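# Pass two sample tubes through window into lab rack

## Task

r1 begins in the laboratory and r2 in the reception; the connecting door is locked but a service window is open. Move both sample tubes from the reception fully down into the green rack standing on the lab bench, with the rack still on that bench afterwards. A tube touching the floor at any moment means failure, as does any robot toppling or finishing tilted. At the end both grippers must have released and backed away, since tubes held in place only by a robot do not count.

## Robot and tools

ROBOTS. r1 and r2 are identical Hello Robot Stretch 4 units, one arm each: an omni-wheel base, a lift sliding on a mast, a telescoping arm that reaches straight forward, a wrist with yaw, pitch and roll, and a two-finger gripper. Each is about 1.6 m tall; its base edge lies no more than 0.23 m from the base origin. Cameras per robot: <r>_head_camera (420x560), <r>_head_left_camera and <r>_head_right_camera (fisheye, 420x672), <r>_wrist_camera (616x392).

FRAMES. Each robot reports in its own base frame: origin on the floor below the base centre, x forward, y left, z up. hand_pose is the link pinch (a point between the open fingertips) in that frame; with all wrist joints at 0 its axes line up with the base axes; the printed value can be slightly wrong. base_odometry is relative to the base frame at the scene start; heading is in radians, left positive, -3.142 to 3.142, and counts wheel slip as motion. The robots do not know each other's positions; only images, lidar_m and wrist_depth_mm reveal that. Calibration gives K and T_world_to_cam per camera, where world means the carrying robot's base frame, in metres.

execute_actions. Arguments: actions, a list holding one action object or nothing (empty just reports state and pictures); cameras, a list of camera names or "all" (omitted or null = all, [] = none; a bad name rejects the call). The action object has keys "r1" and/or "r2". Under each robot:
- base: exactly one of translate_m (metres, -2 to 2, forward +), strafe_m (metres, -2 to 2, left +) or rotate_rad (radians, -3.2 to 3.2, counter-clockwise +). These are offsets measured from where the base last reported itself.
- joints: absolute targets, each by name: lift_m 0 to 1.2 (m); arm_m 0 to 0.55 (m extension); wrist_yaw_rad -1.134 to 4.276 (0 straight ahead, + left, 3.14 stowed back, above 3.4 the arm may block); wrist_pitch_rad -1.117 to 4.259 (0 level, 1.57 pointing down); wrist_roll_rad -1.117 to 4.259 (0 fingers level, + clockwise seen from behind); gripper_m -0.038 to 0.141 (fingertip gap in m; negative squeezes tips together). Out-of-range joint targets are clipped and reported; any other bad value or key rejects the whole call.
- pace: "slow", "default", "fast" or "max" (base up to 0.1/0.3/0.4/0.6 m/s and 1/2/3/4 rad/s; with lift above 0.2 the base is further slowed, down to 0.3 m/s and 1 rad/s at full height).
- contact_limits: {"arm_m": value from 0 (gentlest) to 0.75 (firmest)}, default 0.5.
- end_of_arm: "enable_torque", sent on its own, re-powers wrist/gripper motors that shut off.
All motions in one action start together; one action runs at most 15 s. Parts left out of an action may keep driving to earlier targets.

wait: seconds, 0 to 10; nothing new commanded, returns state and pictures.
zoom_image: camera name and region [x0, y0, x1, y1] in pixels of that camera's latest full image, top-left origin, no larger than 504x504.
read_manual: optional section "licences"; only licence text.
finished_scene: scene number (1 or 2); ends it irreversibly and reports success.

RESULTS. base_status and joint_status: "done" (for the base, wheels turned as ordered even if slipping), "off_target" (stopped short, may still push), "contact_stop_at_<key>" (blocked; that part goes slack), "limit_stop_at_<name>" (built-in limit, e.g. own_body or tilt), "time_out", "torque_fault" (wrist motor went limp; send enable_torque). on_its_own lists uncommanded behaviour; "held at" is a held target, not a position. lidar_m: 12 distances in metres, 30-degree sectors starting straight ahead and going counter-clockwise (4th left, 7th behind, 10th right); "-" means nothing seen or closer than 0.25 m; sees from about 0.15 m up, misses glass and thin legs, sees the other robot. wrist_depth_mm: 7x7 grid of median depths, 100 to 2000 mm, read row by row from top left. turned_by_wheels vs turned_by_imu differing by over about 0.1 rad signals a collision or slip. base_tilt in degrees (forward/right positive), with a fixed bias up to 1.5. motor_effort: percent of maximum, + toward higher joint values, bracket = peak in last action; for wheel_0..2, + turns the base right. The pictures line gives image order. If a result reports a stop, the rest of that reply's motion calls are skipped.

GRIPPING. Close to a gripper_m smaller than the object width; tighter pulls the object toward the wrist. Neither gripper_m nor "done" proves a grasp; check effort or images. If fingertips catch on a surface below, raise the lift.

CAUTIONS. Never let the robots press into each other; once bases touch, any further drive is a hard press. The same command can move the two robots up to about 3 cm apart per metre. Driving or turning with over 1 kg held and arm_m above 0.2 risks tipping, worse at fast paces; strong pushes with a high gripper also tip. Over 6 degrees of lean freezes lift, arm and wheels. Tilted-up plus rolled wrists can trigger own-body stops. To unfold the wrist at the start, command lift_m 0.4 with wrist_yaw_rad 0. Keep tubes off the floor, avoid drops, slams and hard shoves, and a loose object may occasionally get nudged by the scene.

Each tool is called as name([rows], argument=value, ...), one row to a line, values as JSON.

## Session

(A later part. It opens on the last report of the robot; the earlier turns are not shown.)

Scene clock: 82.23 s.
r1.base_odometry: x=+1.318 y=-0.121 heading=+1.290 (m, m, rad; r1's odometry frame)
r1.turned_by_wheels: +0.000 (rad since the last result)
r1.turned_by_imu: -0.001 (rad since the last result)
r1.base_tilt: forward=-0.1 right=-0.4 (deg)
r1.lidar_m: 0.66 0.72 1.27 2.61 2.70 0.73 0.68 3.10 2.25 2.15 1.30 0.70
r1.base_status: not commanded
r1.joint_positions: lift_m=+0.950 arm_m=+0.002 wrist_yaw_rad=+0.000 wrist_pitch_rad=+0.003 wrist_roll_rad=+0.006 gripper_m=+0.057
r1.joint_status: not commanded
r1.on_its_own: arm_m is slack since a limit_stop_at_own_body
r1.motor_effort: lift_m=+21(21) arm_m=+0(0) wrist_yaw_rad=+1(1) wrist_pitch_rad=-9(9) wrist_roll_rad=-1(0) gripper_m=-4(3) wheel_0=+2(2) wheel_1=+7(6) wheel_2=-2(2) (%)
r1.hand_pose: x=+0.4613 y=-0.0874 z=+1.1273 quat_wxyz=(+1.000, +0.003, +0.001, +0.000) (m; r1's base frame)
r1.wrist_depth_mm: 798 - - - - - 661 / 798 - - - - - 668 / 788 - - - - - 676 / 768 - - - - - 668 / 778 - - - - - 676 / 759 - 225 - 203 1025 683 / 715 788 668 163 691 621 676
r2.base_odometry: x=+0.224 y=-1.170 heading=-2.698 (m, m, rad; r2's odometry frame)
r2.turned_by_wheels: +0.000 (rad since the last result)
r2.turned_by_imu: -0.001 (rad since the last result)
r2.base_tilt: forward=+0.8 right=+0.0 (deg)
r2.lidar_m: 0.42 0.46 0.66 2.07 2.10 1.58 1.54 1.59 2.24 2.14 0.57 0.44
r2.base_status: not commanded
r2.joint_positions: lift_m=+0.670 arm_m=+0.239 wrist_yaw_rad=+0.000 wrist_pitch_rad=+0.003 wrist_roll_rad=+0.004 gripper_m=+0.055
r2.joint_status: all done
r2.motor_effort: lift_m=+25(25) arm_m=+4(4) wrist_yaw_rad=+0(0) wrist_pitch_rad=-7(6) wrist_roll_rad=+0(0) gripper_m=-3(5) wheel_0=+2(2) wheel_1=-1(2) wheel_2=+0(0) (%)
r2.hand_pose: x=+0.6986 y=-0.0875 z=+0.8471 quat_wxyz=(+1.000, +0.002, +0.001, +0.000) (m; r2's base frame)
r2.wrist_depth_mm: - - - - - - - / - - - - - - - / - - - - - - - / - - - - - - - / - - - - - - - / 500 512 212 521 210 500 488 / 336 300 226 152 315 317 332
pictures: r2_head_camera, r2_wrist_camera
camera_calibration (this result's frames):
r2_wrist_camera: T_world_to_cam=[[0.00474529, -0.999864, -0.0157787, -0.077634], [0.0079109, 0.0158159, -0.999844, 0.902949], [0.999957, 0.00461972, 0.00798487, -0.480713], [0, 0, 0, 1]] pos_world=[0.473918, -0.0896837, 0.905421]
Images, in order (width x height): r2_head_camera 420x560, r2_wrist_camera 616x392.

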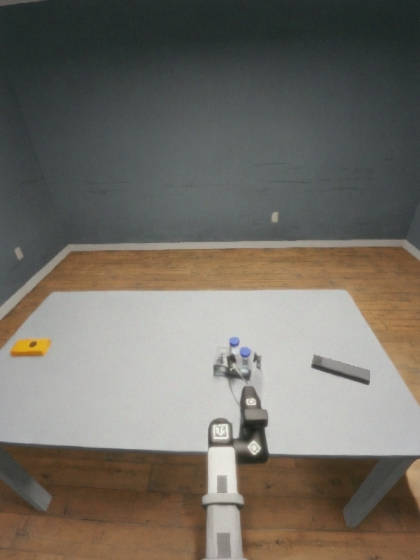

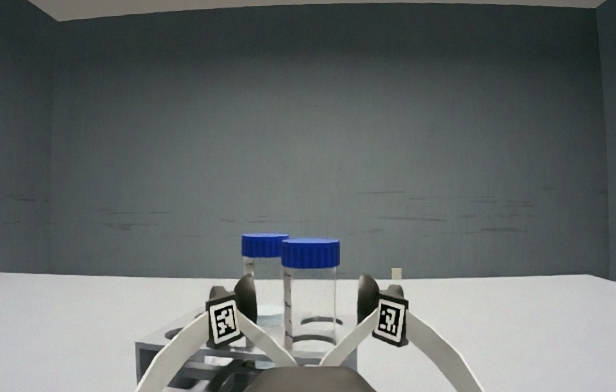

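execute_actions([
  {"r2":{"joints":{"arm_m":0.26},"pace":"slow"}},
], cameras=[])

execute_actions([
  {"r2":{"joints":{"gripper_m":0.005}}},
], cameras=["r2_wrist_camera"])

execute_actions([
  {"r2":{"joints":{"lift_m":0.8},"pace":"slow"}},
], cameras=["r2_wrist_camera","r2_head_camera"])

Scene clock: 86.23 s.
r1.base_odometry: x=+1.318 y=-0.121 heading=+1.290 (m, m, rad; r1's odometry frame)
r1.turned_by_wheels: +0.000 (rad since the last result)
r1.turned_by_imu: -0.001 (rad since the last result)
r1.base_tilt: forward=-0.2 right=-0.4 (deg)
r1.lidar_m: 0.66 0.69 1.25 2.58 2.71 0.76 0.70 3.09 2.25 2.15 1.30 0.69
r1.base_status: not commanded
r1.joint_positions: lift_m=+0.950 arm_m=+0.002 wrist_yaw_rad=+0.000 wrist_pitch_rad=+0.003 wrist_roll_rad=+0.006 gripper_m=+0.057
r1.joint_status: not commanded
r1.on_its_own: arm_m is slack since a limit_stop_at_own_body
r1.motor_effort: lift_m=+21(21) arm_m=+0(0) wrist_yaw_rad=+1(1) wrist_pitch_rad=-8(8) wrist_roll_rad=+2(2) gripper_m=-3(1) wheel_0=+2(2) wheel_1=+7(7) wheel_2=-2(2) (%)
r1.hand_pose: x=+0.4613 y=-0.0874 z=+1.1273 quat_wxyz=(+1.000, +0.003, +0.001, +0.000) (m; r1's base frame)
r1.wrist_depth_mm: 809 - - - - - 676 / 788 - - - - - 668 / 778 - - - - - 676 / 768 - - - - - 676 / 768 - - - - - 676 / 759 - 225 - 203 1025 676 / 723 778 676 163 691 621 683
r2.base_odometry: x=+0.224 y=-1.170 heading=-2.698 (m, m, rad; r2's odometry frame)
r2.turned_by_wheels: +0.000 (rad since the last result)
r2.turned_by_imu: -0.001 (rad since the last result)
r2.base_tilt: forward=+0.9 right=-0.2 (deg)
r2.lidar_m: 0.41 0.46 0.66 2.07 2.13 1.61 1.53 1.59 2.24 2.09 0.61 0.44
r2.base_status: not commanded
r2.joint_positions: lift_m=+0.670 arm_m=+0.259 wrist_yaw_rad=+0.000 wrist_pitch_rad=+0.003 wrist_roll_rad=+0.004 gripper_m=+0.055
r2.joint_status: all done
r2.motor_effort: lift_m=+25(25) arm_m=+5(5) wrist_yaw_rad=+0(0) wrist_pitch_rad=-8(6) wrist_roll_rad=+0(1) gripper_m=-5(7) wheel_0=+2(2) wheel_1=-2(2) wheel_2=+0(0) (%)
r2.hand_pose: x=+0.7186 y=-0.0874 z=+0.8471 quat_wxyz=(+1.000, +0.002, +0.001, +0.000) (m; r2's base frame)
r2.wrist_depth_mm: - - - - - - - / - - - - - - - / - - - - - - - / - - - - - - - / - - - 242 - - - / 500 512 211 521 209 504 480 / 338 224 190 151 304 315 330
pictures: none
No camera images: the call's "cameras" was empty. Leave "cameras" out to get every camera's image.

Scene clock: 87.53 s.
r1.base_odometry: x=+1.318 y=-0.121 heading=+1.290 (m, m, rad; r1's odometry frame)
r1.turned_by_wheels: +0.000 (rad since the last result)
r1.turned_by_imu: +0.000 (rad since the last result)
r1.base_tilt: forward=-0.2 right=-0.3 (deg)
r1.lidar_m: 0.65 0.68 1.27 2.58 2.70 0.75 0.69 3.11 2.24 2.14 1.32 0.70
r1.base_status: not commanded
r1.joint_positions: lift_m=+0.950 arm_m=+0.002 wrist_yaw_rad=+0.000 wrist_pitch_rad=+0.003 wrist_roll_rad=+0.006 gripper_m=+0.057
r1.joint_status: not commanded
r1.on_its_own: arm_m is slack since a limit_stop_at_own_body
r1.motor_effort: lift_m=+22(21) arm_m=+0(0) wrist_yaw_rad=+0(1) wrist_pitch_rad=-8(9) wrist_roll_rad=+1(2) gripper_m=-2(3) wheel_0=+2(2) wheel_1=+6(6) wheel_2=-2(2) (%)
r1.hand_pose: x=+0.4613 y=-0.0874 z=+1.1273 quat_wxyz=(+1.000, +0.003, +0.001, +0.000) (m; r1's base frame)
r1.wrist_depth_mm: 798 - - - - - 668 / 788 - - - - - 668 / 778 - - - - - 676 / 778 - - - - - 683 / 759 - - - - - 668 / 759 - 227 - 204 1025 676 / 715 778 668 163 699 621 676
r2.base_odometry: x=+0.224 y=-1.170 heading=-2.698 (m, m, rad; r2's odometry frame)
r2.turned_by_wheels: +0.000 (rad since the last result)
r2.turned_by_imu: +0.000 (rad since the last result)
r2.base_tilt: forward=+0.9 right=-0.1 (deg)
r2.lidar_m: 0.44 0.43 0.64 2.08 2.11 1.61 1.54 1.62 2.26 2.09 0.60 0.43
r2.base_status: not commanded
r2.joint_positions: lift_m=+0.670 arm_m=+0.259 wrist_yaw_rad=+0.000 wrist_pitch_rad=+0.003 wrist_roll_rad=+0.004 gripper_m=+0.005
r2.joint_status: all done
r2.motor_effort: lift_m=+25(25) arm_m=+5(5) wrist_yaw_rad=+0(1) wrist_pitch_rad=-6(6) wrist_roll_rad=-1(1) gripper_m=-9(11) wheel_0=+2(2) wheel_1=-2(2) wheel_2=+0(0) (%)
r2.hand_pose: x=+0.7186 y=-0.0874 z=+0.8471 quat_wxyz=(+1.000, +0.002, +0.001, +0.000) (m; r2's base frame)
r2.wrist_depth_mm: - - - - - - - / - - - - - - - / - - - - - - - / - - - - - - - / - - - 235 - - - / 500 508 271 244 459 500 484 / 336 226 189 186 242 315 332
pictures: r2_wrist_camera
camera_calibration (this result's frames):
r2_wrist_camera: T_world_to_cam=[[0.0048954, -0.999864, -0.0157783, -0.0777939], [0.00797738, 0.015817, -0.999843, 0.902761], [0.999956, 0.00476876, 0.00805372, -0.500784], [0, 0, 0, 1]] pos_world=[0.493941, -0.0896742, 0.905425]
Images, in order (width x height): r2_wrist_camera 616x392.

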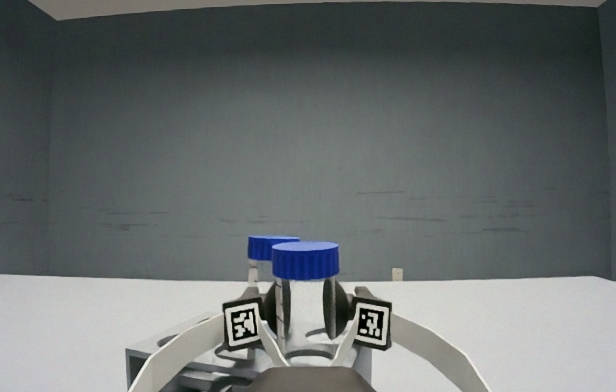

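Scene clock: 89.43 s.
r1.base_odometry: x=+1.318 y=-0.121 heading=+1.290 (m, m, rad; r1's odometry frame)
r1.turned_by_wheels: +0.000 (rad since the last result)
r1.turned_by_imu: +0.000 (rad since the last result)
r1.base_tilt: forward=-0.1 right=-0.4 (deg)
r1.lidar_m: 0.66 0.70 1.27 2.59 2.70 0.73 0.69 3.09 2.23 2.13 1.33 0.71
r1.base_status: not commanded
r1.joint_positions: lift_m=+0.950 arm_m=+0.002 wrist_yaw_rad=+0.000 wrist_pitch_rad=+0.003 wrist_roll_rad=+0.006 gripper_m=+0.057
r1.joint_status: not commanded
r1.on_its_own: arm_m is slack since a limit_stop_at_own_body
r1.motor_effort: lift_m=+22(21) arm_m=+0(0) wrist_yaw_rad=+1(1) wrist_pitch_rad=-9(9) wrist_roll_rad=+3(2) gripper_m=-2(3) wheel_0=+2(2) wheel_1=+7(6) wheel_2=-2(2) (%)
r1.hand_pose: x=+0.4613 y=-0.0874 z=+1.1273 quat_wxyz=(+1.000, +0.003, +0.001, +0.000) (m; r1's base frame)
r1.wrist_depth_mm: 809 - - - - - 676 / 788 - - - - - 676 / 788 - - - - - 676 / 768 - - - - - 676 / 759 - - - - - 676 / 759 - 226 - 204 1042 676 / 715 778 661 162 691 621 676
r2.base_odometry: x=+0.224 y=-1.170 heading=-2.698 (m, m, rad; r2's odometry frame)
r2.turned_by_wheels: +0.000 (rad since the last result)
r2.turned_by_imu: -0.001 (rad since the last result)
r2.base_tilt: forward=+0.9 right=-0.2 (deg)
r2.lidar_m: 0.43 0.46 0.66 2.08 2.11 1.60 1.53 1.58 2.24 2.11 0.59 0.44
r2.base_status: not commanded
r2.joint_positions: lift_m=+0.800 arm_m=+0.259 wrist_yaw_rad=+0.000 wrist_pitch_rad=+0.003 wrist_roll_rad=+0.004 gripper_m=+0.005
r2.joint_status: all done
r2.motor_effort: lift_m=+25(26) arm_m=+5(5) wrist_yaw_rad=-1(1) wrist_pitch_rad=-7(7) wrist_roll_rad=+0(0) gripper_m=-9(9) wheel_0=+2(2) wheel_1=-2(2) wheel_2=+0(0) (%)
r2.hand_pose: x=+0.7186 y=-0.0874 z=+0.9771 quat_wxyz=(+1.000, +0.002, +0.001, +0.000) (m; r2's base frame)
r2.wrist_depth_mm: - - - - - - - / - - - - - - - / - - - - - - - / - - - - - - - / - - - - - - - / - - - - - - - / 654 627 591 186 585 609 634
pictures: r2_head_camera, r2_wrist_camera
camera_calibration (this result's frames):
r2_wrist_camera: T_world_to_cam=[[0.00489539, -0.999864, -0.0157783, -0.0757432], [0.00798542, 0.0158171, -0.999843, 1.0327], [0.999956, 0.00476862, 0.00806176, -0.501841], [0, 0, 0, 1]] pos_world=[0.493944, -0.0896742, 1.03539]
Images, in order (width x height): r2_head_camera 420x560, r2_wrist_camera 616x392.

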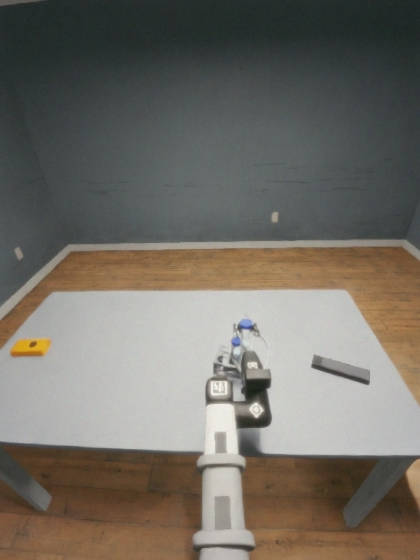

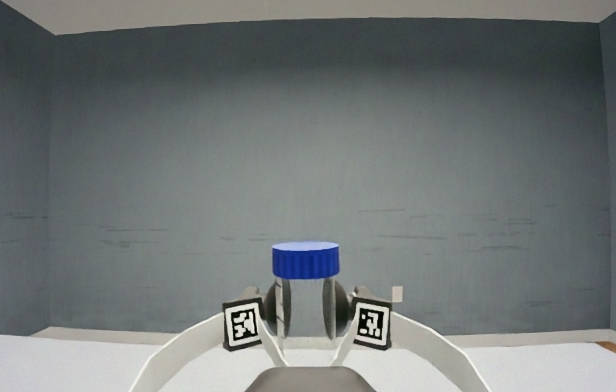

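execute_actions([
  {"r2":{"base":{"rotate_rad":-1.57},"joints":{"lift_m":0.92,"arm_m":0.0,"gripper_m":0.0},"pace":"slow"}},
], cameras=["r2_head_camera","r2_wrist_camera","r1_head_camera"])

Scene clock: 98.53 s.
r1.base_odometry: x=+1.318 y=-0.121 heading=+1.290 (m, m, rad; r1's odometry frame)
r1.turned_by_wheels: +0.000 (rad since the last result)
r1.turned_by_imu: -0.002 (rad since the last result)
r1.base_tilt: forward=+0.0 right=-0.5 (deg)
r1.lidar_m: 0.66 0.68 1.29 2.58 2.68 0.73 0.70 3.11 2.25 2.15 1.31 0.71
r1.base_status: not commanded
r1.joint_positions: lift_m=+0.950 arm_m=+0.002 wrist_yaw_rad=+0.000 wrist_pitch_rad=+0.003 wrist_roll_rad=+0.006 gripper_m=+0.057
r1.joint_status: not commanded
r1.on_its_own: arm_m is slack since a limit_stop_at_own_body
r1.motor_effort: lift_m=+21(21) arm_m=+0(0) wrist_yaw_rad=+1(1) wrist_pitch_rad=-8(9) wrist_roll_rad=+0(0) gripper_m=-4(1) wheel_0=+2(2) wheel_1=+6(6) wheel_2=-2(2) (%)
r1.hand_pose: x=+0.4613 y=-0.0874 z=+1.1273 quat_wxyz=(+1.000, +0.003, +0.001, +0.000) (m; r1's base frame)
r1.wrist_depth_mm: 798 - - - - - 676 / 798 - - - - - 676 / 778 - - - - - 676 / 759 - - - - - 676 / 750 - - - - - 676 / 759 - 226 - 204 1008 676 / 723 788 668 163 691 627 676
r2.base_odometry: x=+0.224 y=-1.170 heading=+2.016 (m, m, rad; r2's odometry frame)
r2.turned_by_wheels: -1.569 (rad since the last result)
r2.turned_by_imu: -1.553 (rad since the last result)
r2.base_tilt: forward=+1.0 right=+0.0 (deg)
r2.lidar_m: 2.09 0.58 0.46 0.42 0.47 0.66 2.09 2.13 1.59 1.54 1.59 2.25
r2.base_status: done
r2.joint_positions: lift_m=+0.920 arm_m=+0.001 wrist_yaw_rad=+0.000 wrist_pitch_rad=+0.003 wrist_roll_rad=+0.004 gripper_m=+0.000
r2.joint_status: all done
r2.motor_effort: lift_m=+26(28) arm_m=-5(4) wrist_yaw_rad=+0(1) wrist_pitch_rad=-6(6) wrist_roll_rad=+1(0) gripper_m=-11(10) wheel_0=+4(7) wheel_1=+6(8) wheel_2=+3(9) (%)
r2.hand_pose: x=+0.4602 y=-0.0874 z=+1.0971 quat_wxyz=(+1.000, +0.002, +0.001, +0.000) (m; r2's base frame)
r2.wrist_depth_mm: - - - - - 1921 1983 / 1863 1921 - - 1983 1983 1983 / - - - 1921 1983 1983 1983 / - - 1983 1983 1983 1921 1983 / - - - 1983 1983 1921 1983 / - - - 228 - 1983 1863 / - 1983 1983 184 - 1921 1921
pictures: r1_head_camera, r2_head_camera, r2_wrist_camera
camera_calibration (this result's frames):
r2_wrist_camera: T_world_to_cam=[[0.00475941, -0.999864, -0.0157765, -0.0725635], [0.00798751, 0.0158142, -0.999843, 1.15475], [0.999957, 0.00463265, 0.00806169, -0.244433], [0, 0, 0, 1]] pos_world=[0.235545, -0.0896827, 1.1554]
Images, in order (width x height): r1_head_camera 420x560, r2_head_camera 420x560, r2_wrist_camera 616x392.

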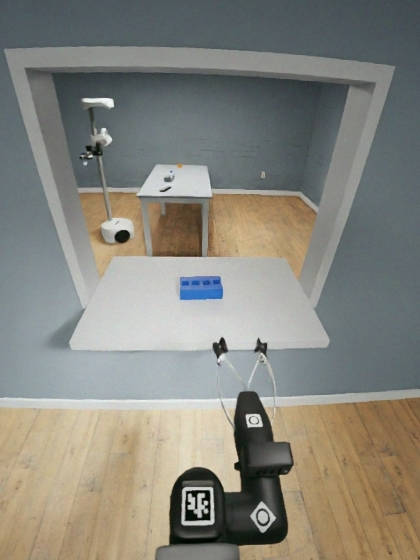

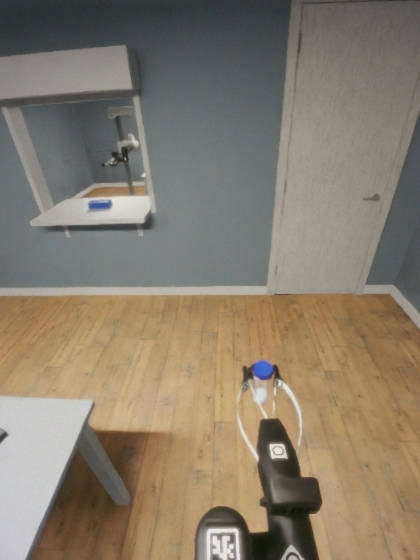

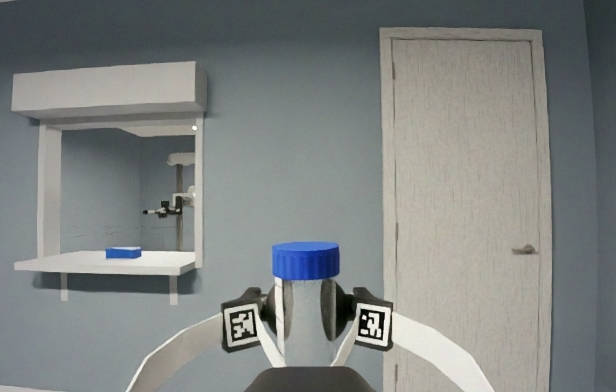

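execute_actions([
  {"r2":{"base":{"translate_m":1.25}}},
], cameras=[])

execute_actions([
  {"r2":{"base":{"strafe_m":0.97}}},
], cameras=["r2_head_camera","r2_wrist_camera","r1_head_camera"])

Scene clock: 110.20 s.
r1.base_odometry: x=+1.318 y=-0.121 heading=+1.290 (m, m, rad; r1's odometry frame)
r1.turned_by_wheels: +0.000 (rad since the last result)
r1.turned_by_imu: -0.002 (rad since the last result)
r1.base_tilt: forward=-0.2 right=-0.4 (deg)
r1.lidar_m: 0.65 0.70 1.28 2.59 2.70 0.75 0.71 3.11 2.24 2.13 1.32 0.71
r1.base_status: not commanded
r1.joint_positions: lift_m=+0.950 arm_m=+0.002 wrist_yaw_rad=+0.000 wrist_pitch_rad=+0.003 wrist_roll_rad=+0.006 gripper_m=+0.057
r1.joint_status: not commanded
r1.on_its_own: arm_m is slack since a limit_stop_at_own_body
r1.motor_effort: lift_m=+21(21) arm_m=+0(0) wrist_yaw_rad=+0(1) wrist_pitch_rad=-8(9) wrist_roll_rad=-1(2) gripper_m=-4(3) wheel_0=+2(2) wheel_1=+7(7) wheel_2=-2(2) (%)
r1.hand_pose: x=+0.4613 y=-0.0874 z=+1.1273 quat_wxyz=(+1.000, +0.003, +0.001, +0.000) (m; r1's base frame)
r1.wrist_depth_mm: 798 - - - - - 676 / 788 - - - - - 676 / 778 - - - - - 676 / 778 - - - - - 668 / 759 - - - - - 668 / 759 - 226 - 204 1025 676 / 723 788 668 163 691 621 676
r2.base_odometry: x=-0.315 y=-0.042 heading=+2.017 (m, m, rad; r2's odometry frame)
r2.turned_by_wheels: +0.000 (rad since the last result)
r2.turned_by_imu: -0.006 (rad since the last result)
r2.base_tilt: forward=+0.8 right=-0.1 (deg)
r2.lidar_m: 0.95 0.92 1.09 3.12 0.88 0.78 1.88 2.20 1.64 1.57 1.27 0.98
r2.base_status: done
r2.joint_positions: lift_m=+0.920 arm_m=+0.001 wrist_yaw_rad=+0.000 wrist_pitch_rad=+0.003 wrist_roll_rad=+0.004 gripper_m=+0.000
r2.joint_status: not commanded
r2.motor_effort: lift_m=+25(25) arm_m=-4(5) wrist_yaw_rad=+0(0) wrist_pitch_rad=-5(5) wrist_roll_rad=+0(0) gripper_m=-13(14) wheel_0=+3(8) wheel_1=+4(8) wheel_2=-1(10) (%)
r2.hand_pose: x=+0.4602 y=-0.0874 z=+1.0971 quat_wxyz=(+1.000, +0.002, +0.001, +0.000) (m; r2's base frame)
r2.wrist_depth_mm: 778 759 750 741 741 741 707 / 759 768 750 741 741 732 699 / 750 759 741 741 723 723 707 / 759 759 741 732 723 723 691 / 759 750 741 732 723 723 691 / 750 741 732 229 723 715 676 / 750 750 741 185 715 691 683
pictures: none
No camera images: the call's "cameras" was empty. Leave "cameras" out to get every camera's image.

Scene clock: 114.77 s.
r1.base_odometry: x=+1.318 y=-0.121 heading=+1.290 (m, m, rad; r1's odometry frame)
r1.turned_by_wheels: +0.000 (rad since the last result)
r1.turned_by_imu: -0.001 (rad since the last result)
r1.base_tilt: forward=-0.1 right=-0.4 (deg)
r1.lidar_m: 0.66 0.69 1.26 2.58 2.71 0.75 0.70 3.09 2.24 2.14 1.32 0.73
r1.base_status: not commanded
r1.joint_positions: lift_m=+0.950 arm_m=+0.002 wrist_yaw_rad=+0.000 wrist_pitch_rad=+0.003 wrist_roll_rad=+0.006 gripper_m=+0.057
r1.joint_status: not commanded
r1.on_its_own: arm_m is slack since a limit_stop_at_own_body
r1.motor_effort: lift_m=+21(21) arm_m=+0(0) wrist_yaw_rad=+1(1) wrist_pitch_rad=-9(9) wrist_roll_rad=+0(1) gripper_m=-3(2) wheel_0=+2(2) wheel_1=+6(7) wheel_2=-2(2) (%)
r1.hand_pose: x=+0.4613 y=-0.0874 z=+1.1273 quat_wxyz=(+1.000, +0.003, +0.001, +0.000) (m; r1's base frame)
r1.wrist_depth_mm: 788 - - - - - 676 / 788 - - - - - 683 / 788 - - - - - 676 / 768 - - - - - 676 / 759 - - - - - 676 / 759 - 226 - 204 1025 676 / 715 778 676 163 691 621 676
r2.base_odometry: x=-1.190 y=-0.461 heading=+2.017 (m, m, rad; r2's odometry frame)
r2.turned_by_wheels: +0.000 (rad since the last result)
r2.turned_by_imu: +0.000 (rad since the last result)
r2.base_tilt: forward=+0.9 right=+0.0 (deg)
r2.lidar_m: 0.75 0.81 1.48 2.15 2.26 0.62 0.60 0.65 2.59 2.53 1.35 0.78
r2.base_status: done
r2.joint_positions: lift_m=+0.920 arm_m=+0.001 wrist_yaw_rad=+0.000 wrist_pitch_rad=+0.003 wrist_roll_rad=+0.004 gripper_m=+0.000
r2.joint_status: not commanded
r2.motor_effort: lift_m=+24(25) arm_m=-4(4) wrist_yaw_rad=+0(0) wrist_pitch_rad=-6(6) wrist_roll_rad=+0(0) gripper_m=-13(16) wheel_0=+0(11) wheel_1=+1(12) wheel_2=+0(2) (%)
r2.hand_pose: x=+0.4602 y=-0.0874 z=+1.0972 quat_wxyz=(+1.000, +0.002, +0.001, +0.000) (m; r2's base frame)
r2.wrist_depth_mm: 820 - - - - 768 768 / 809 - - - - 768 768 / 809 - - - - 768 759 / 809 - - - - 768 759 / 798 - - - - 759 750 / 798 1025 946 228 917 750 750 / 691 647 621 184 615 640 750
pictures: r1_head_camera, r2_head_camera, r2_wrist_camera
camera_calibration (this result's frames):
r2_wrist_camera: T_world_to_cam=[[0.00479819, -0.999864, -0.0157764, -0.0725684], [0.00798704, 0.0158144, -0.999843, 1.15486], [0.999957, 0.00467143, 0.00806184, -0.244392], [0, 0, 0, 1]] pos_world=[0.235506, -0.0896803, 1.1555]
Images, in order (width x height): r1_head_camera 420x560, r2_head_camera 420x560, r2_wrist_camera 616x392.

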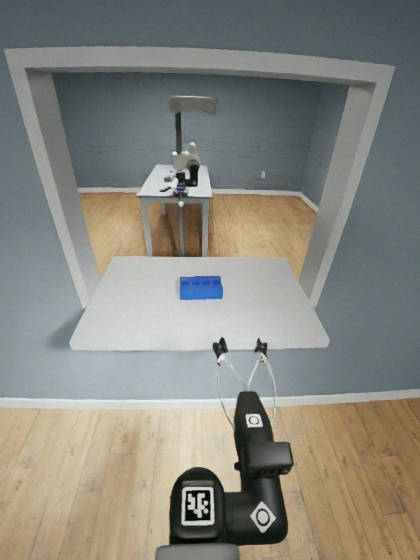

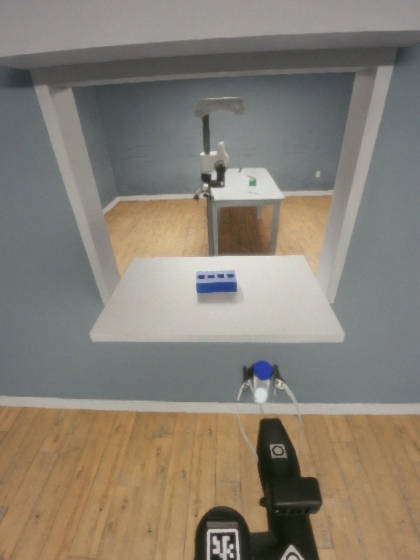

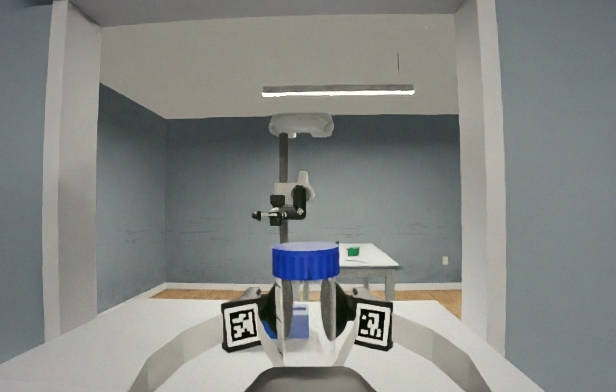

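zoom_image(camera="r2_head_camera", region=[170, 250, 270, 320])

Region (170, 250, 270, 320) of r2_head_camera's 420x560 image, scaled by 5.040, with more detail than that image has; it fills the top 353 rows of this view, and the rest is white.

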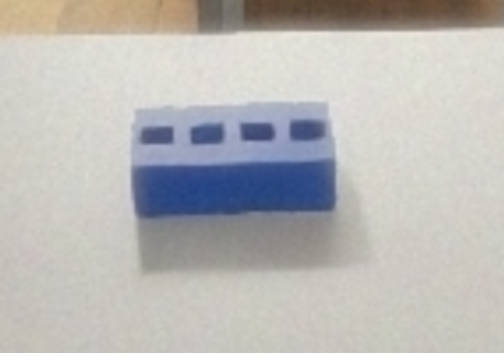

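execute_actions([
  {"r2":{"base":{"translate_m":0.2},"joints":{"arm_m":0.435,"lift_m":0.86},"pace":"slow"}},
], cameras=["r2_head_camera","r2_wrist_camera","r1_head_camera","r1_wrist_camera"])

zoom_image(camera="r2_head_camera", region=[170, 250, 310, 350])

zoom_image(camera="r1_head_camera", region=[140, 220, 280, 320])

Scene clock: 131.50 s.
r1.base_odometry: x=+1.318 y=-0.121 heading=+1.290 (m, m, rad; r1's odometry frame)
r1.turned_by_wheels: +0.000 (rad since the last result)
r1.turned_by_imu: -0.002 (rad since the last result)
r1.base_tilt: forward=+0.0 right=-0.2 (deg)
r1.lidar_m: 0.65 0.67 1.26 2.59 2.71 0.73 0.69 3.09 2.23 2.16 1.31 0.71
r1.base_status: not commanded
r1.joint_positions: lift_m=+0.950 arm_m=+0.002 wrist_yaw_rad=+0.000 wrist_pitch_rad=+0.003 wrist_roll_rad=+0.006 gripper_m=+0.057
r1.joint_status: not commanded
r1.on_its_own: arm_m is slack since a limit_stop_at_own_body
r1.motor_effort: lift_m=+21(21) arm_m=+0(0) wrist_yaw_rad=+0(1) wrist_pitch_rad=-8(8) wrist_roll_rad=+1(2) gripper_m=-3(5) wheel_0=+2(3) wheel_1=+6(7) wheel_2=-2(2) (%)
r1.hand_pose: x=+0.4613 y=-0.0874 z=+1.1273 quat_wxyz=(+1.000, +0.003, +0.001, +0.000) (m; r1's base frame)
r1.wrist_depth_mm: 798 - - - - - 668 / 788 - - - - - 668 / 778 - - - - - 668 / 768 - - - - - 683 / 768 - - - - - 668 / 759 - 226 - 203 1008 683 / 723 778 661 163 691 621 676
r2.base_odometry: x=-1.276 y=-0.281 heading=+2.017 (m, m, rad; r2's odometry frame)
r2.turned_by_wheels: +0.000 (rad since the last result)
r2.turned_by_imu: -0.003 (rad since the last result)
r2.base_tilt: forward=+1.0 right=-0.2 (deg)
r2.lidar_m: 0.57 0.61 1.19 2.15 2.27 3.22 0.79 0.83 2.63 2.55 1.10 0.57
r2.base_status: done
r2.joint_positions: lift_m=+0.860 arm_m=+0.434 wrist_yaw_rad=+0.000 wrist_pitch_rad=+0.003 wrist_roll_rad=+0.004 gripper_m=+0.000
r2.joint_status: all done
r2.motor_effort: lift_m=+15(22) arm_m=+4(4) wrist_yaw_rad=+0(0) wrist_pitch_rad=-6(5) wrist_roll_rad=-1(1) gripper_m=-10(14) wheel_0=+4(7) wheel_1=+5(6) wheel_2=-5(8) (%)
r2.hand_pose: x=+0.8936 y=-0.0874 z=+1.0379 quat_wxyz=(+1.000, +0.002, +0.001, +0.000) (m; r2's base frame)
r2.wrist_depth_mm: - - - - - - - / - - - 1308 - - - / - - - - - - - / - - - - - - - / - - - 1255 - - - / - - - 229 1863 - - / - - 484 185 477 - -
pictures: r1_head_camera, r1_wrist_camera, r2_head_camera, r2_wrist_camera
camera_calibration (this result's frames):
r1_wrist_camera: T_world_to_cam=[[0.0151174, -0.998731, -0.0480348, -0.0320757], [-0.0138411, 0.0478267, -0.99876, 1.19251], [0.99979, 0.0157636, -0.0131005, -0.221704], [0, 0, 0, 1]] pos_world=[0.238648, -0.085574, 1.18659]
r2_wrist_camera: T_world_to_cam=[[0.00487387, -0.999864, -0.0157764, -0.0756294], [0.00798577, 0.015815, -0.999843, 1.0921], [0.999956, 0.00474712, 0.00806177, -0.677303], [0, 0, 0, 1]] pos_world=[0.668921, -0.0896754, 1.0962]
Images, in order (width x height): r1_head_camera 420x560, r1_wrist_camera 616x392, r2_head_camera 420x560, r2_wrist_camera 616x392.

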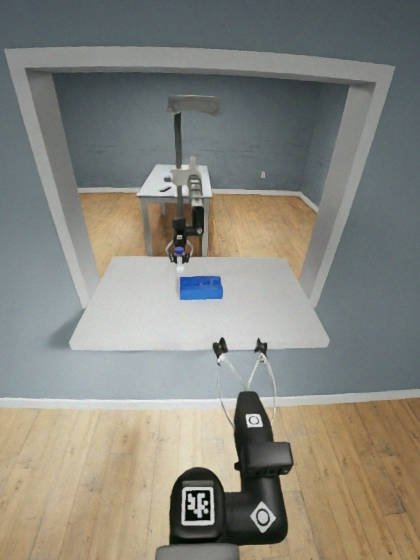

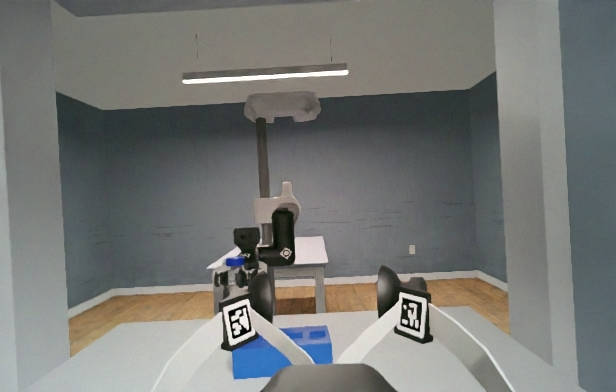

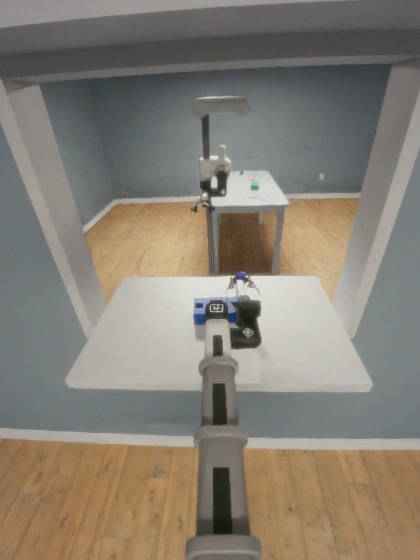

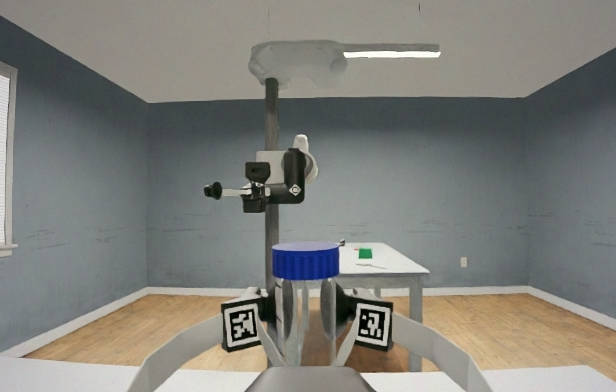

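Region (170, 250, 310, 350) of r2_head_camera's 420x560 image, scaled by 3.600, with more detail than that image has; it fills the top 360 rows of this view, and the rest is white.

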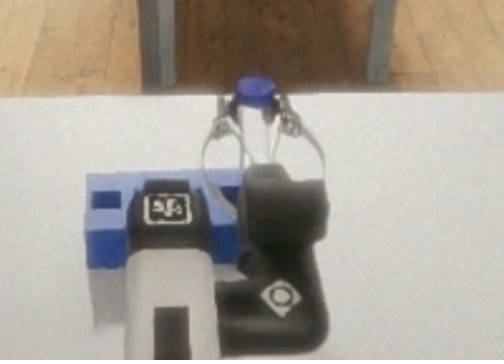

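Region (140, 220, 280, 320) of r1_head_camera's 420x560 image, scaled by 3.600, with more detail than that image has; it fills the top 360 rows of this view, and the rest is white.

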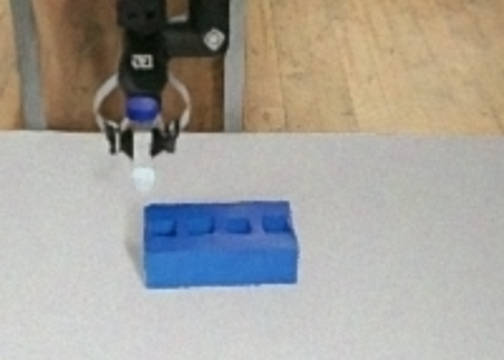

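execute_actions([
  {"r2":{"base":{"strafe_m":0.017},"joints":{"arm_m":0.45,"lift_m":0.835},"pace":"slow"},"r1":{"base":{"strafe_m":0.12},"joints":{"gripper_m":0.14,"lift_m":0.9,"wrist_pitch_rad":0.35}}},
], cameras=["r2_head_camera","r1_head_camera","r1_wrist_camera"])

zoom_image(camera="r1_wrist_camera", region=[150, 60, 450, 300])

zoom_image(camera="r1_head_camera", region=[160, 220, 300, 320])

Scene clock: 141.30 s.
r1.base_odometry: x=+1.203 y=-0.087 heading=+1.290 (m, m, rad; r1's odometry frame)
r1.turned_by_wheels: +0.000 (rad since the last result)
r1.turned_by_imu: -0.001 (rad since the last result)
r1.base_tilt: forward=+0.0 right=-0.4 (deg)
r1.lidar_m: 0.66 0.68 1.26 2.47 2.59 0.76 0.70 0.72 2.34 2.25 1.33 0.72
r1.base_status: done
r1.joint_positions: lift_m=+0.900 arm_m=+0.002 wrist_yaw_rad=+0.000 wrist_pitch_rad=+0.352 wrist_roll_rad=+0.006 gripper_m=+0.140
r1.joint_status: all done
r1.on_its_own: arm_m is slack since a limit_stop_at_own_body
r1.motor_effort: lift_m=+16(24) arm_m=+0(0) wrist_yaw_rad=+1(1) wrist_pitch_rad=-7(7) wrist_roll_rad=+0(0) gripper_m=+0(5) wheel_0=-4(17) wheel_1=+5(14) wheel_2=+0(1) (%)
r1.hand_pose: x=+0.4436 y=-0.0874 z=+0.9790 quat_wxyz=(+0.985, +0.003, +0.175, -0.001) (m; r1's base frame)
r1.wrist_depth_mm: 621 - - - - - - / 640 - - 931 - - - / 668 - - 1025 - 1025 778 / 707 741 723 699 676 647 615 / 549 535 521 500 504 500 496 / 788 504 504 788 778 198 788 / 842 831 842 150 831 842 842
r2.base_odometry: x=-1.292 y=-0.288 heading=+2.017 (m, m, rad; r2's odometry frame)
r2.turned_by_wheels: +0.000 (rad since the last result)
r2.turned_by_imu: -0.001 (rad since the last result)
r2.base_tilt: forward=+0.9 right=-0.1 (deg)
r2.lidar_m: 0.58 0.61 1.21 2.14 2.26 3.22 0.78 0.84 2.65 2.55 1.07 0.60
r2.base_status: done
r2.joint_positions: lift_m=+0.835 arm_m=+0.449 wrist_yaw_rad=+0.000 wrist_pitch_rad=+0.003 wrist_roll_rad=+0.004 gripper_m=+0.000
r2.joint_status: all done
r2.motor_effort: lift_m=+15(16) arm_m=+5(0) wrist_yaw_rad=+0(0) wrist_pitch_rad=-5(6) wrist_roll_rad=+1(1) gripper_m=-10(13) wheel_0=-5(8) wheel_1=+6(8) wheel_2=+0(3) (%)
r2.hand_pose: x=+0.9086 y=-0.0874 z=+1.0129 quat_wxyz=(+1.000, +0.002, +0.001, +0.000) (m; r2's base frame)
r2.wrist_depth_mm: - - - - - - - / - - - - - - - / - - - - - - - / - - - 1205 - - - / - - - 759 - - - / - - - 229 1983 - - / 473 445 424 185 424 439 -
pictures: r1_head_camera, r1_wrist_camera, r2_head_camera
camera_calibration (this result's frames):
r1_wrist_camera: T_world_to_cam=[[-0.00227771, -0.998732, -0.0502886, -0.0290223], [-0.354839, 0.0478235, -0.933703, 1.13173], [0.934925, 0.0157177, -0.354498, 0.157025], [0, 0, 0, 1]] pos_world=[0.254709, -0.0855768, 1.1109]
Images, in order (width x height): r1_head_camera 420x560, r1_wrist_camera 616x392, r2_head_camera 420x560.

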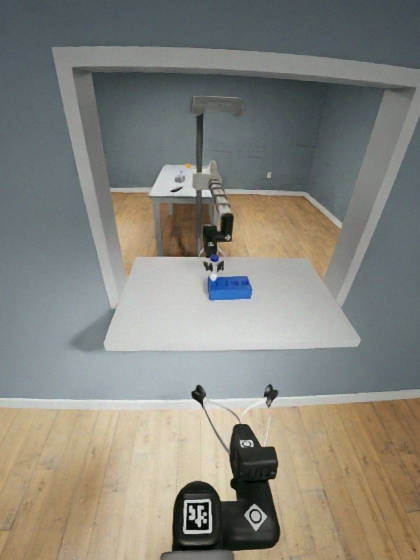

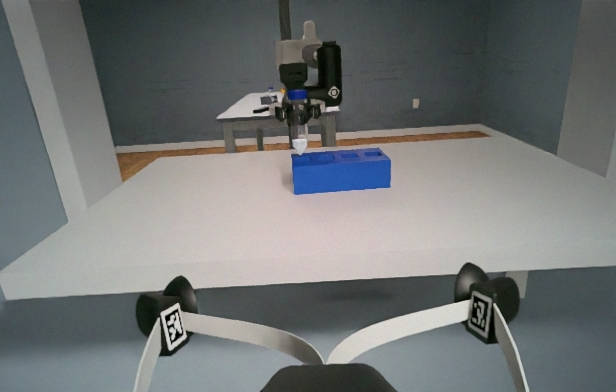

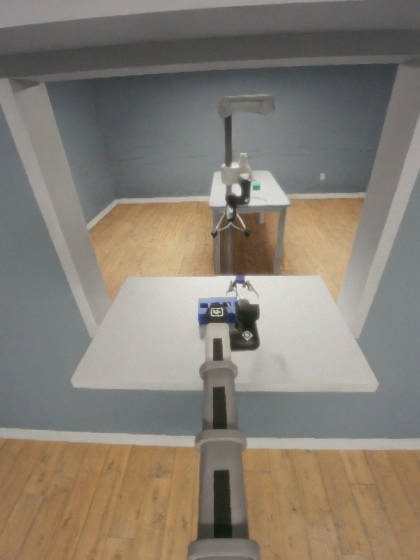

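Region (150, 60, 450, 300) of r1_wrist_camera's 616x392 image, scaled by 1.680; it fills the top 403 rows of this view, and the rest is white.

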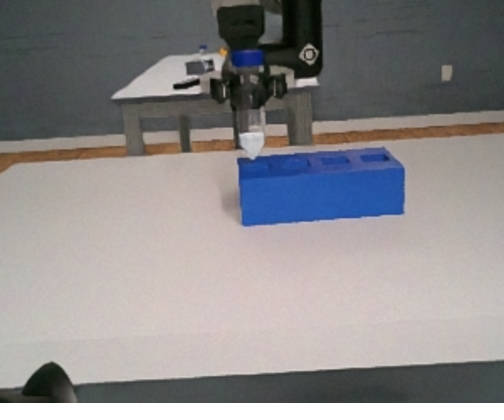

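Region (160, 220, 300, 320) of r1_head_camera's 420x560 image, scaled by 3.600, with more detail than that image has; it fills the top 360 rows of this view, and the rest is white.

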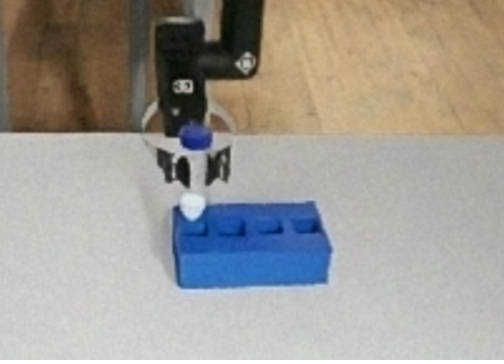

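execute_actions([
  {"r2":{"joints":{"lift_m":0.815},"pace":"slow"}},
], cameras=["r1_head_camera","r1_wrist_camera"])

zoom_image(camera="r1_wrist_camera", region=[230, 60, 430, 220])

zoom_image(camera="r1_head_camera", region=[180, 240, 280, 310])

Scene clock: 145.57 s.
r1.base_odometry: x=+1.203 y=-0.087 heading=+1.290 (m, m, rad; r1's odometry frame)
r1.turned_by_wheels: +0.000 (rad since the last result)
r1.turned_by_imu: -0.001 (rad since the last result)
r1.base_tilt: forward=-0.1 right=-0.4 (deg)
r1.lidar_m: 0.65 0.72 1.26 2.47 2.57 0.74 0.71 0.74 2.35 2.26 1.33 0.68
r1.base_status: not commanded
r1.joint_positions: lift_m=+0.900 arm_m=+0.002 wrist_yaw_rad=+0.000 wrist_pitch_rad=+0.352 wrist_roll_rad=+0.006 gripper_m=+0.140
r1.joint_status: not commanded
r1.on_its_own: arm_m is slack since a limit_stop_at_own_body
r1.motor_effort: lift_m=+17(16) arm_m=+0(0) wrist_yaw_rad=+1(1) wrist_pitch_rad=-7(7) wrist_roll_rad=+1(1) gripper_m=+0(0) wheel_0=-4(3) wheel_1=+5(5) wheel_2=+0(0) (%)
r1.hand_pose: x=+0.4436 y=-0.0874 z=+0.9790 quat_wxyz=(+0.985, +0.003, +0.175, -0.001) (m; r1's base frame)
r1.wrist_depth_mm: 621 - - - - - - / 647 - - 946 - - - / 668 - - 866 - 991 778 / 699 750 732 699 668 640 627 / 554 535 517 504 500 500 500 / 788 508 508 798 778 198 798 / 831 854 854 150 831 831 842
r2.base_odometry: x=-1.292 y=-0.288 heading=+2.017 (m, m, rad; r2's odometry frame)
r2.turned_by_wheels: +0.000 (rad since the last result)
r2.turned_by_imu: -0.001 (rad since the last result)
r2.base_tilt: forward=+0.9 right=-0.1 (deg)
r2.lidar_m: 0.56 0.61 1.20 2.14 2.27 3.23 0.79 0.85 2.64 2.57 1.09 0.59
r2.base_status: not commanded
r2.joint_positions: lift_m=+0.815 arm_m=+0.449 wrist_yaw_rad=+0.000 wrist_pitch_rad=+0.002 wrist_roll_rad=+0.004 gripper_m=+0.000
r2.joint_status: all done
r2.motor_effort: lift_m=+15(15) arm_m=+4(5) wrist_yaw_rad=+0(0) wrist_pitch_rad=-4(5) wrist_roll_rad=+1(0) gripper_m=-13(11) wheel_0=-5(5) wheel_1=+6(6) wheel_2=+0(0) (%)
r2.hand_pose: x=+0.9086 y=-0.0874 z=+0.9931 quat_wxyz=(+1.000, +0.002, +0.001, +0.000) (m; r2's base frame)
r2.wrist_depth_mm: - - - - - - - / - - - - - - - / - - - - - - - / - - - - - - - / - - - 778 - - - / - - - 229 1921 - - / 424 402 387 184 384 394 415
pictures: r1_head_camera, r1_wrist_camera
camera_calibration (this result's frames):
r1_wrist_camera: T_world_to_cam=[[-0.00227782, -0.998732, -0.0502888, -0.0290221], [-0.354839, 0.0478237, -0.933703, 1.13173], [0.934925, 0.0157176, -0.354498, 0.157025], [0, 0, 0, 1]] pos_world=[0.254709, -0.0855768, 1.1109]
Images, in order (width x height): r1_head_camera 420x560, r1_wrist_camera 616x392.

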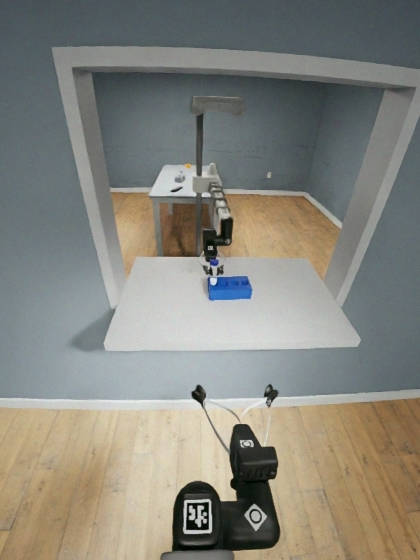

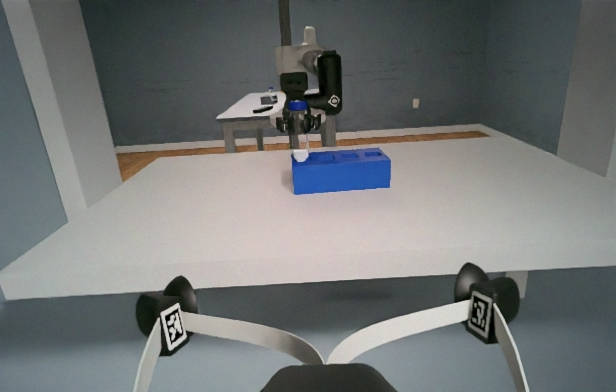

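Region (230, 60, 430, 220) of r1_wrist_camera's 616x392 image, scaled by 2.520; it fills the top 403 rows of this view, and the rest is white.

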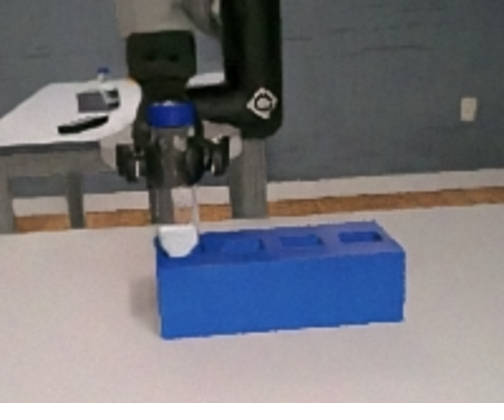

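Region (180, 240, 280, 310) of r1_head_camera's 420x560 image, scaled by 5.040, with more detail than that image has; it fills the top 353 rows of this view, and the rest is white.

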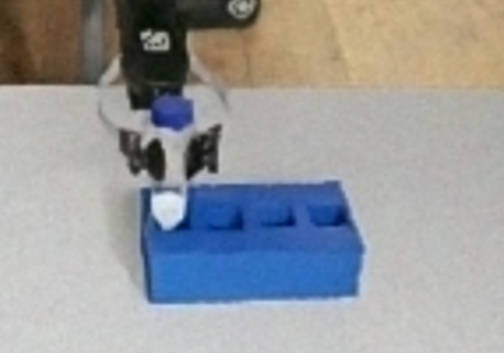

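execute_actions([
  {"r2":{"joints":{"lift_m":0.79},"pace":"slow"}},
], cameras=["r1_head_camera","r1_wrist_camera"])

zoom_image(camera="r1_wrist_camera", region=[230, 60, 430, 220])

zoom_image(camera="r1_head_camera", region=[180, 240, 280, 310])

Scene clock: 151.73 s.
r1.base_odometry: x=+1.203 y=-0.087 heading=+1.290 (m, m, rad; r1's odometry frame)
r1.turned_by_wheels: +0.000 (rad since the last result)
r1.turned_by_imu: -0.001 (rad since the last result)
r1.base_tilt: forward=+0.0 right=-0.2 (deg)
r1.lidar_m: 0.65 0.69 1.28 2.47 2.59 0.73 0.69 0.75 2.33 2.26 1.30 0.71
r1.base_status: not commanded
r1.joint_positions: lift_m=+0.900 arm_m=+0.002 wrist_yaw_rad=+0.000 wrist_pitch_rad=+0.352 wrist_roll_rad=+0.006 gripper_m=+0.140
r1.joint_status: not commanded
r1.on_its_own: arm_m is slack since a limit_stop_at_own_body
r1.motor_effort: lift_m=+17(17) arm_m=+0(0) wrist_yaw_rad=+1(1) wrist_pitch_rad=-6(6) wrist_roll_rad=+1(1) gripper_m=-2(1) wheel_0=-4(4) wheel_1=+6(5) wheel_2=+0(0) (%)
r1.hand_pose: x=+0.4436 y=-0.0874 z=+0.9790 quat_wxyz=(+0.985, +0.003, +0.175, -0.001) (m; r1's base frame)
r1.wrist_depth_mm: 621 - - - - - - / 647 - - 1366 - - - / 668 - - 917 - 1008 778 / 707 750 723 691 668 647 621 / 554 539 517 500 500 496 500 / 788 508 508 788 788 198 788 / 842 842 831 150 831 854 842
r2.base_odometry: x=-1.292 y=-0.288 heading=+2.017 (m, m, rad; r2's odometry frame)
r2.turned_by_wheels: +0.000 (rad since the last result)
r2.turned_by_imu: -0.001 (rad since the last result)
r2.base_tilt: forward=+0.8 right=-0.1 (deg)
r2.lidar_m: 0.56 0.61 1.20 2.14 2.26 3.21 0.75 0.86 2.63 2.57 1.10 0.59
r2.base_status: not commanded
r2.joint_positions: lift_m=+0.791 arm_m=+0.449 wrist_yaw_rad=+0.001 wrist_pitch_rad=+0.000 wrist_roll_rad=+0.004 gripper_m=+0.000
r2.joint_status: all done
r2.motor_effort: lift_m=+14(15) arm_m=+4(4) wrist_yaw_rad=-2(3) wrist_pitch_rad=+3(4) wrist_roll_rad=+0(2) gripper_m=-14(14) wheel_0=-5(5) wheel_1=+6(6) wheel_2=+0(0) (%)
r2.hand_pose: x=+0.9087 y=-0.0872 z=+0.9688 quat_wxyz=(+1.000, +0.002, +0.000, +0.000) (m; r2's base frame)
r2.wrist_depth_mm: - - - - - - - / - - - - - - - / - - - - - - - / - - - 991 - - - / - - - 204 - - - / - - - 228 1921 - - / 366 229 220 185 330 342 362
pictures: r1_head_camera, r1_wrist_camera
camera_calibration (this result's frames):
r1_wrist_camera: T_world_to_cam=[[-0.00227762, -0.998732, -0.0502886, -0.0290223], [-0.354839, 0.0478234, -0.933703, 1.13173], [0.934925, 0.0157177, -0.354498, 0.157025], [0, 0, 0, 1]] pos_world=[0.254709, -0.0855768, 1.1109]
Images, in order (width x height): r1_head_camera 420x560, r1_wrist_camera 616x392.

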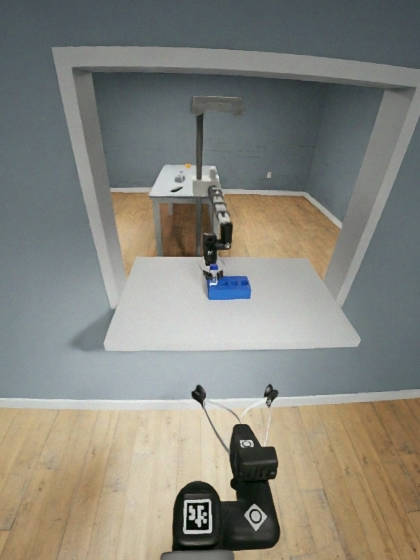

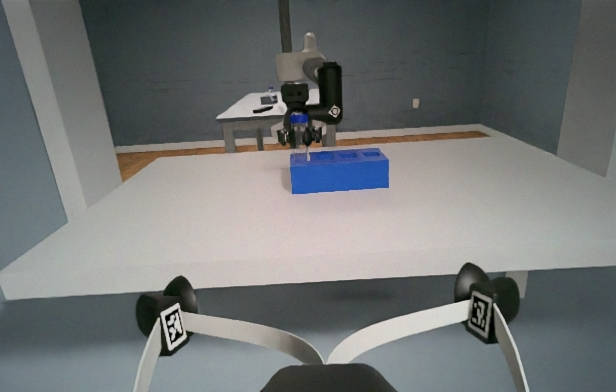

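Region (230, 60, 430, 220) of r1_wrist_camera's 616x392 image, scaled by 2.520; it fills the top 403 rows of this view, and the rest is white.

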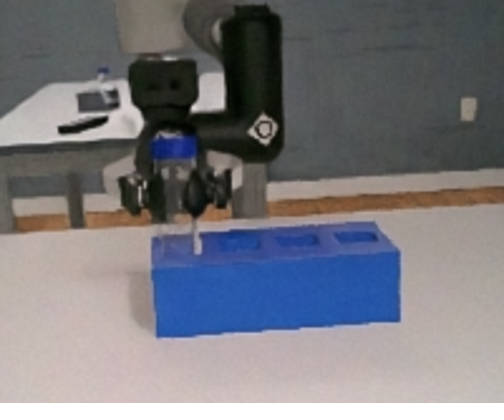

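Region (180, 240, 280, 310) of r1_head_camera's 420x560 image, scaled by 5.040, with more detail than that image has; it fills the top 353 rows of this view, and the rest is white.

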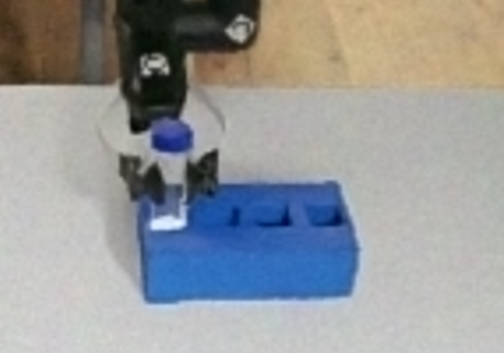

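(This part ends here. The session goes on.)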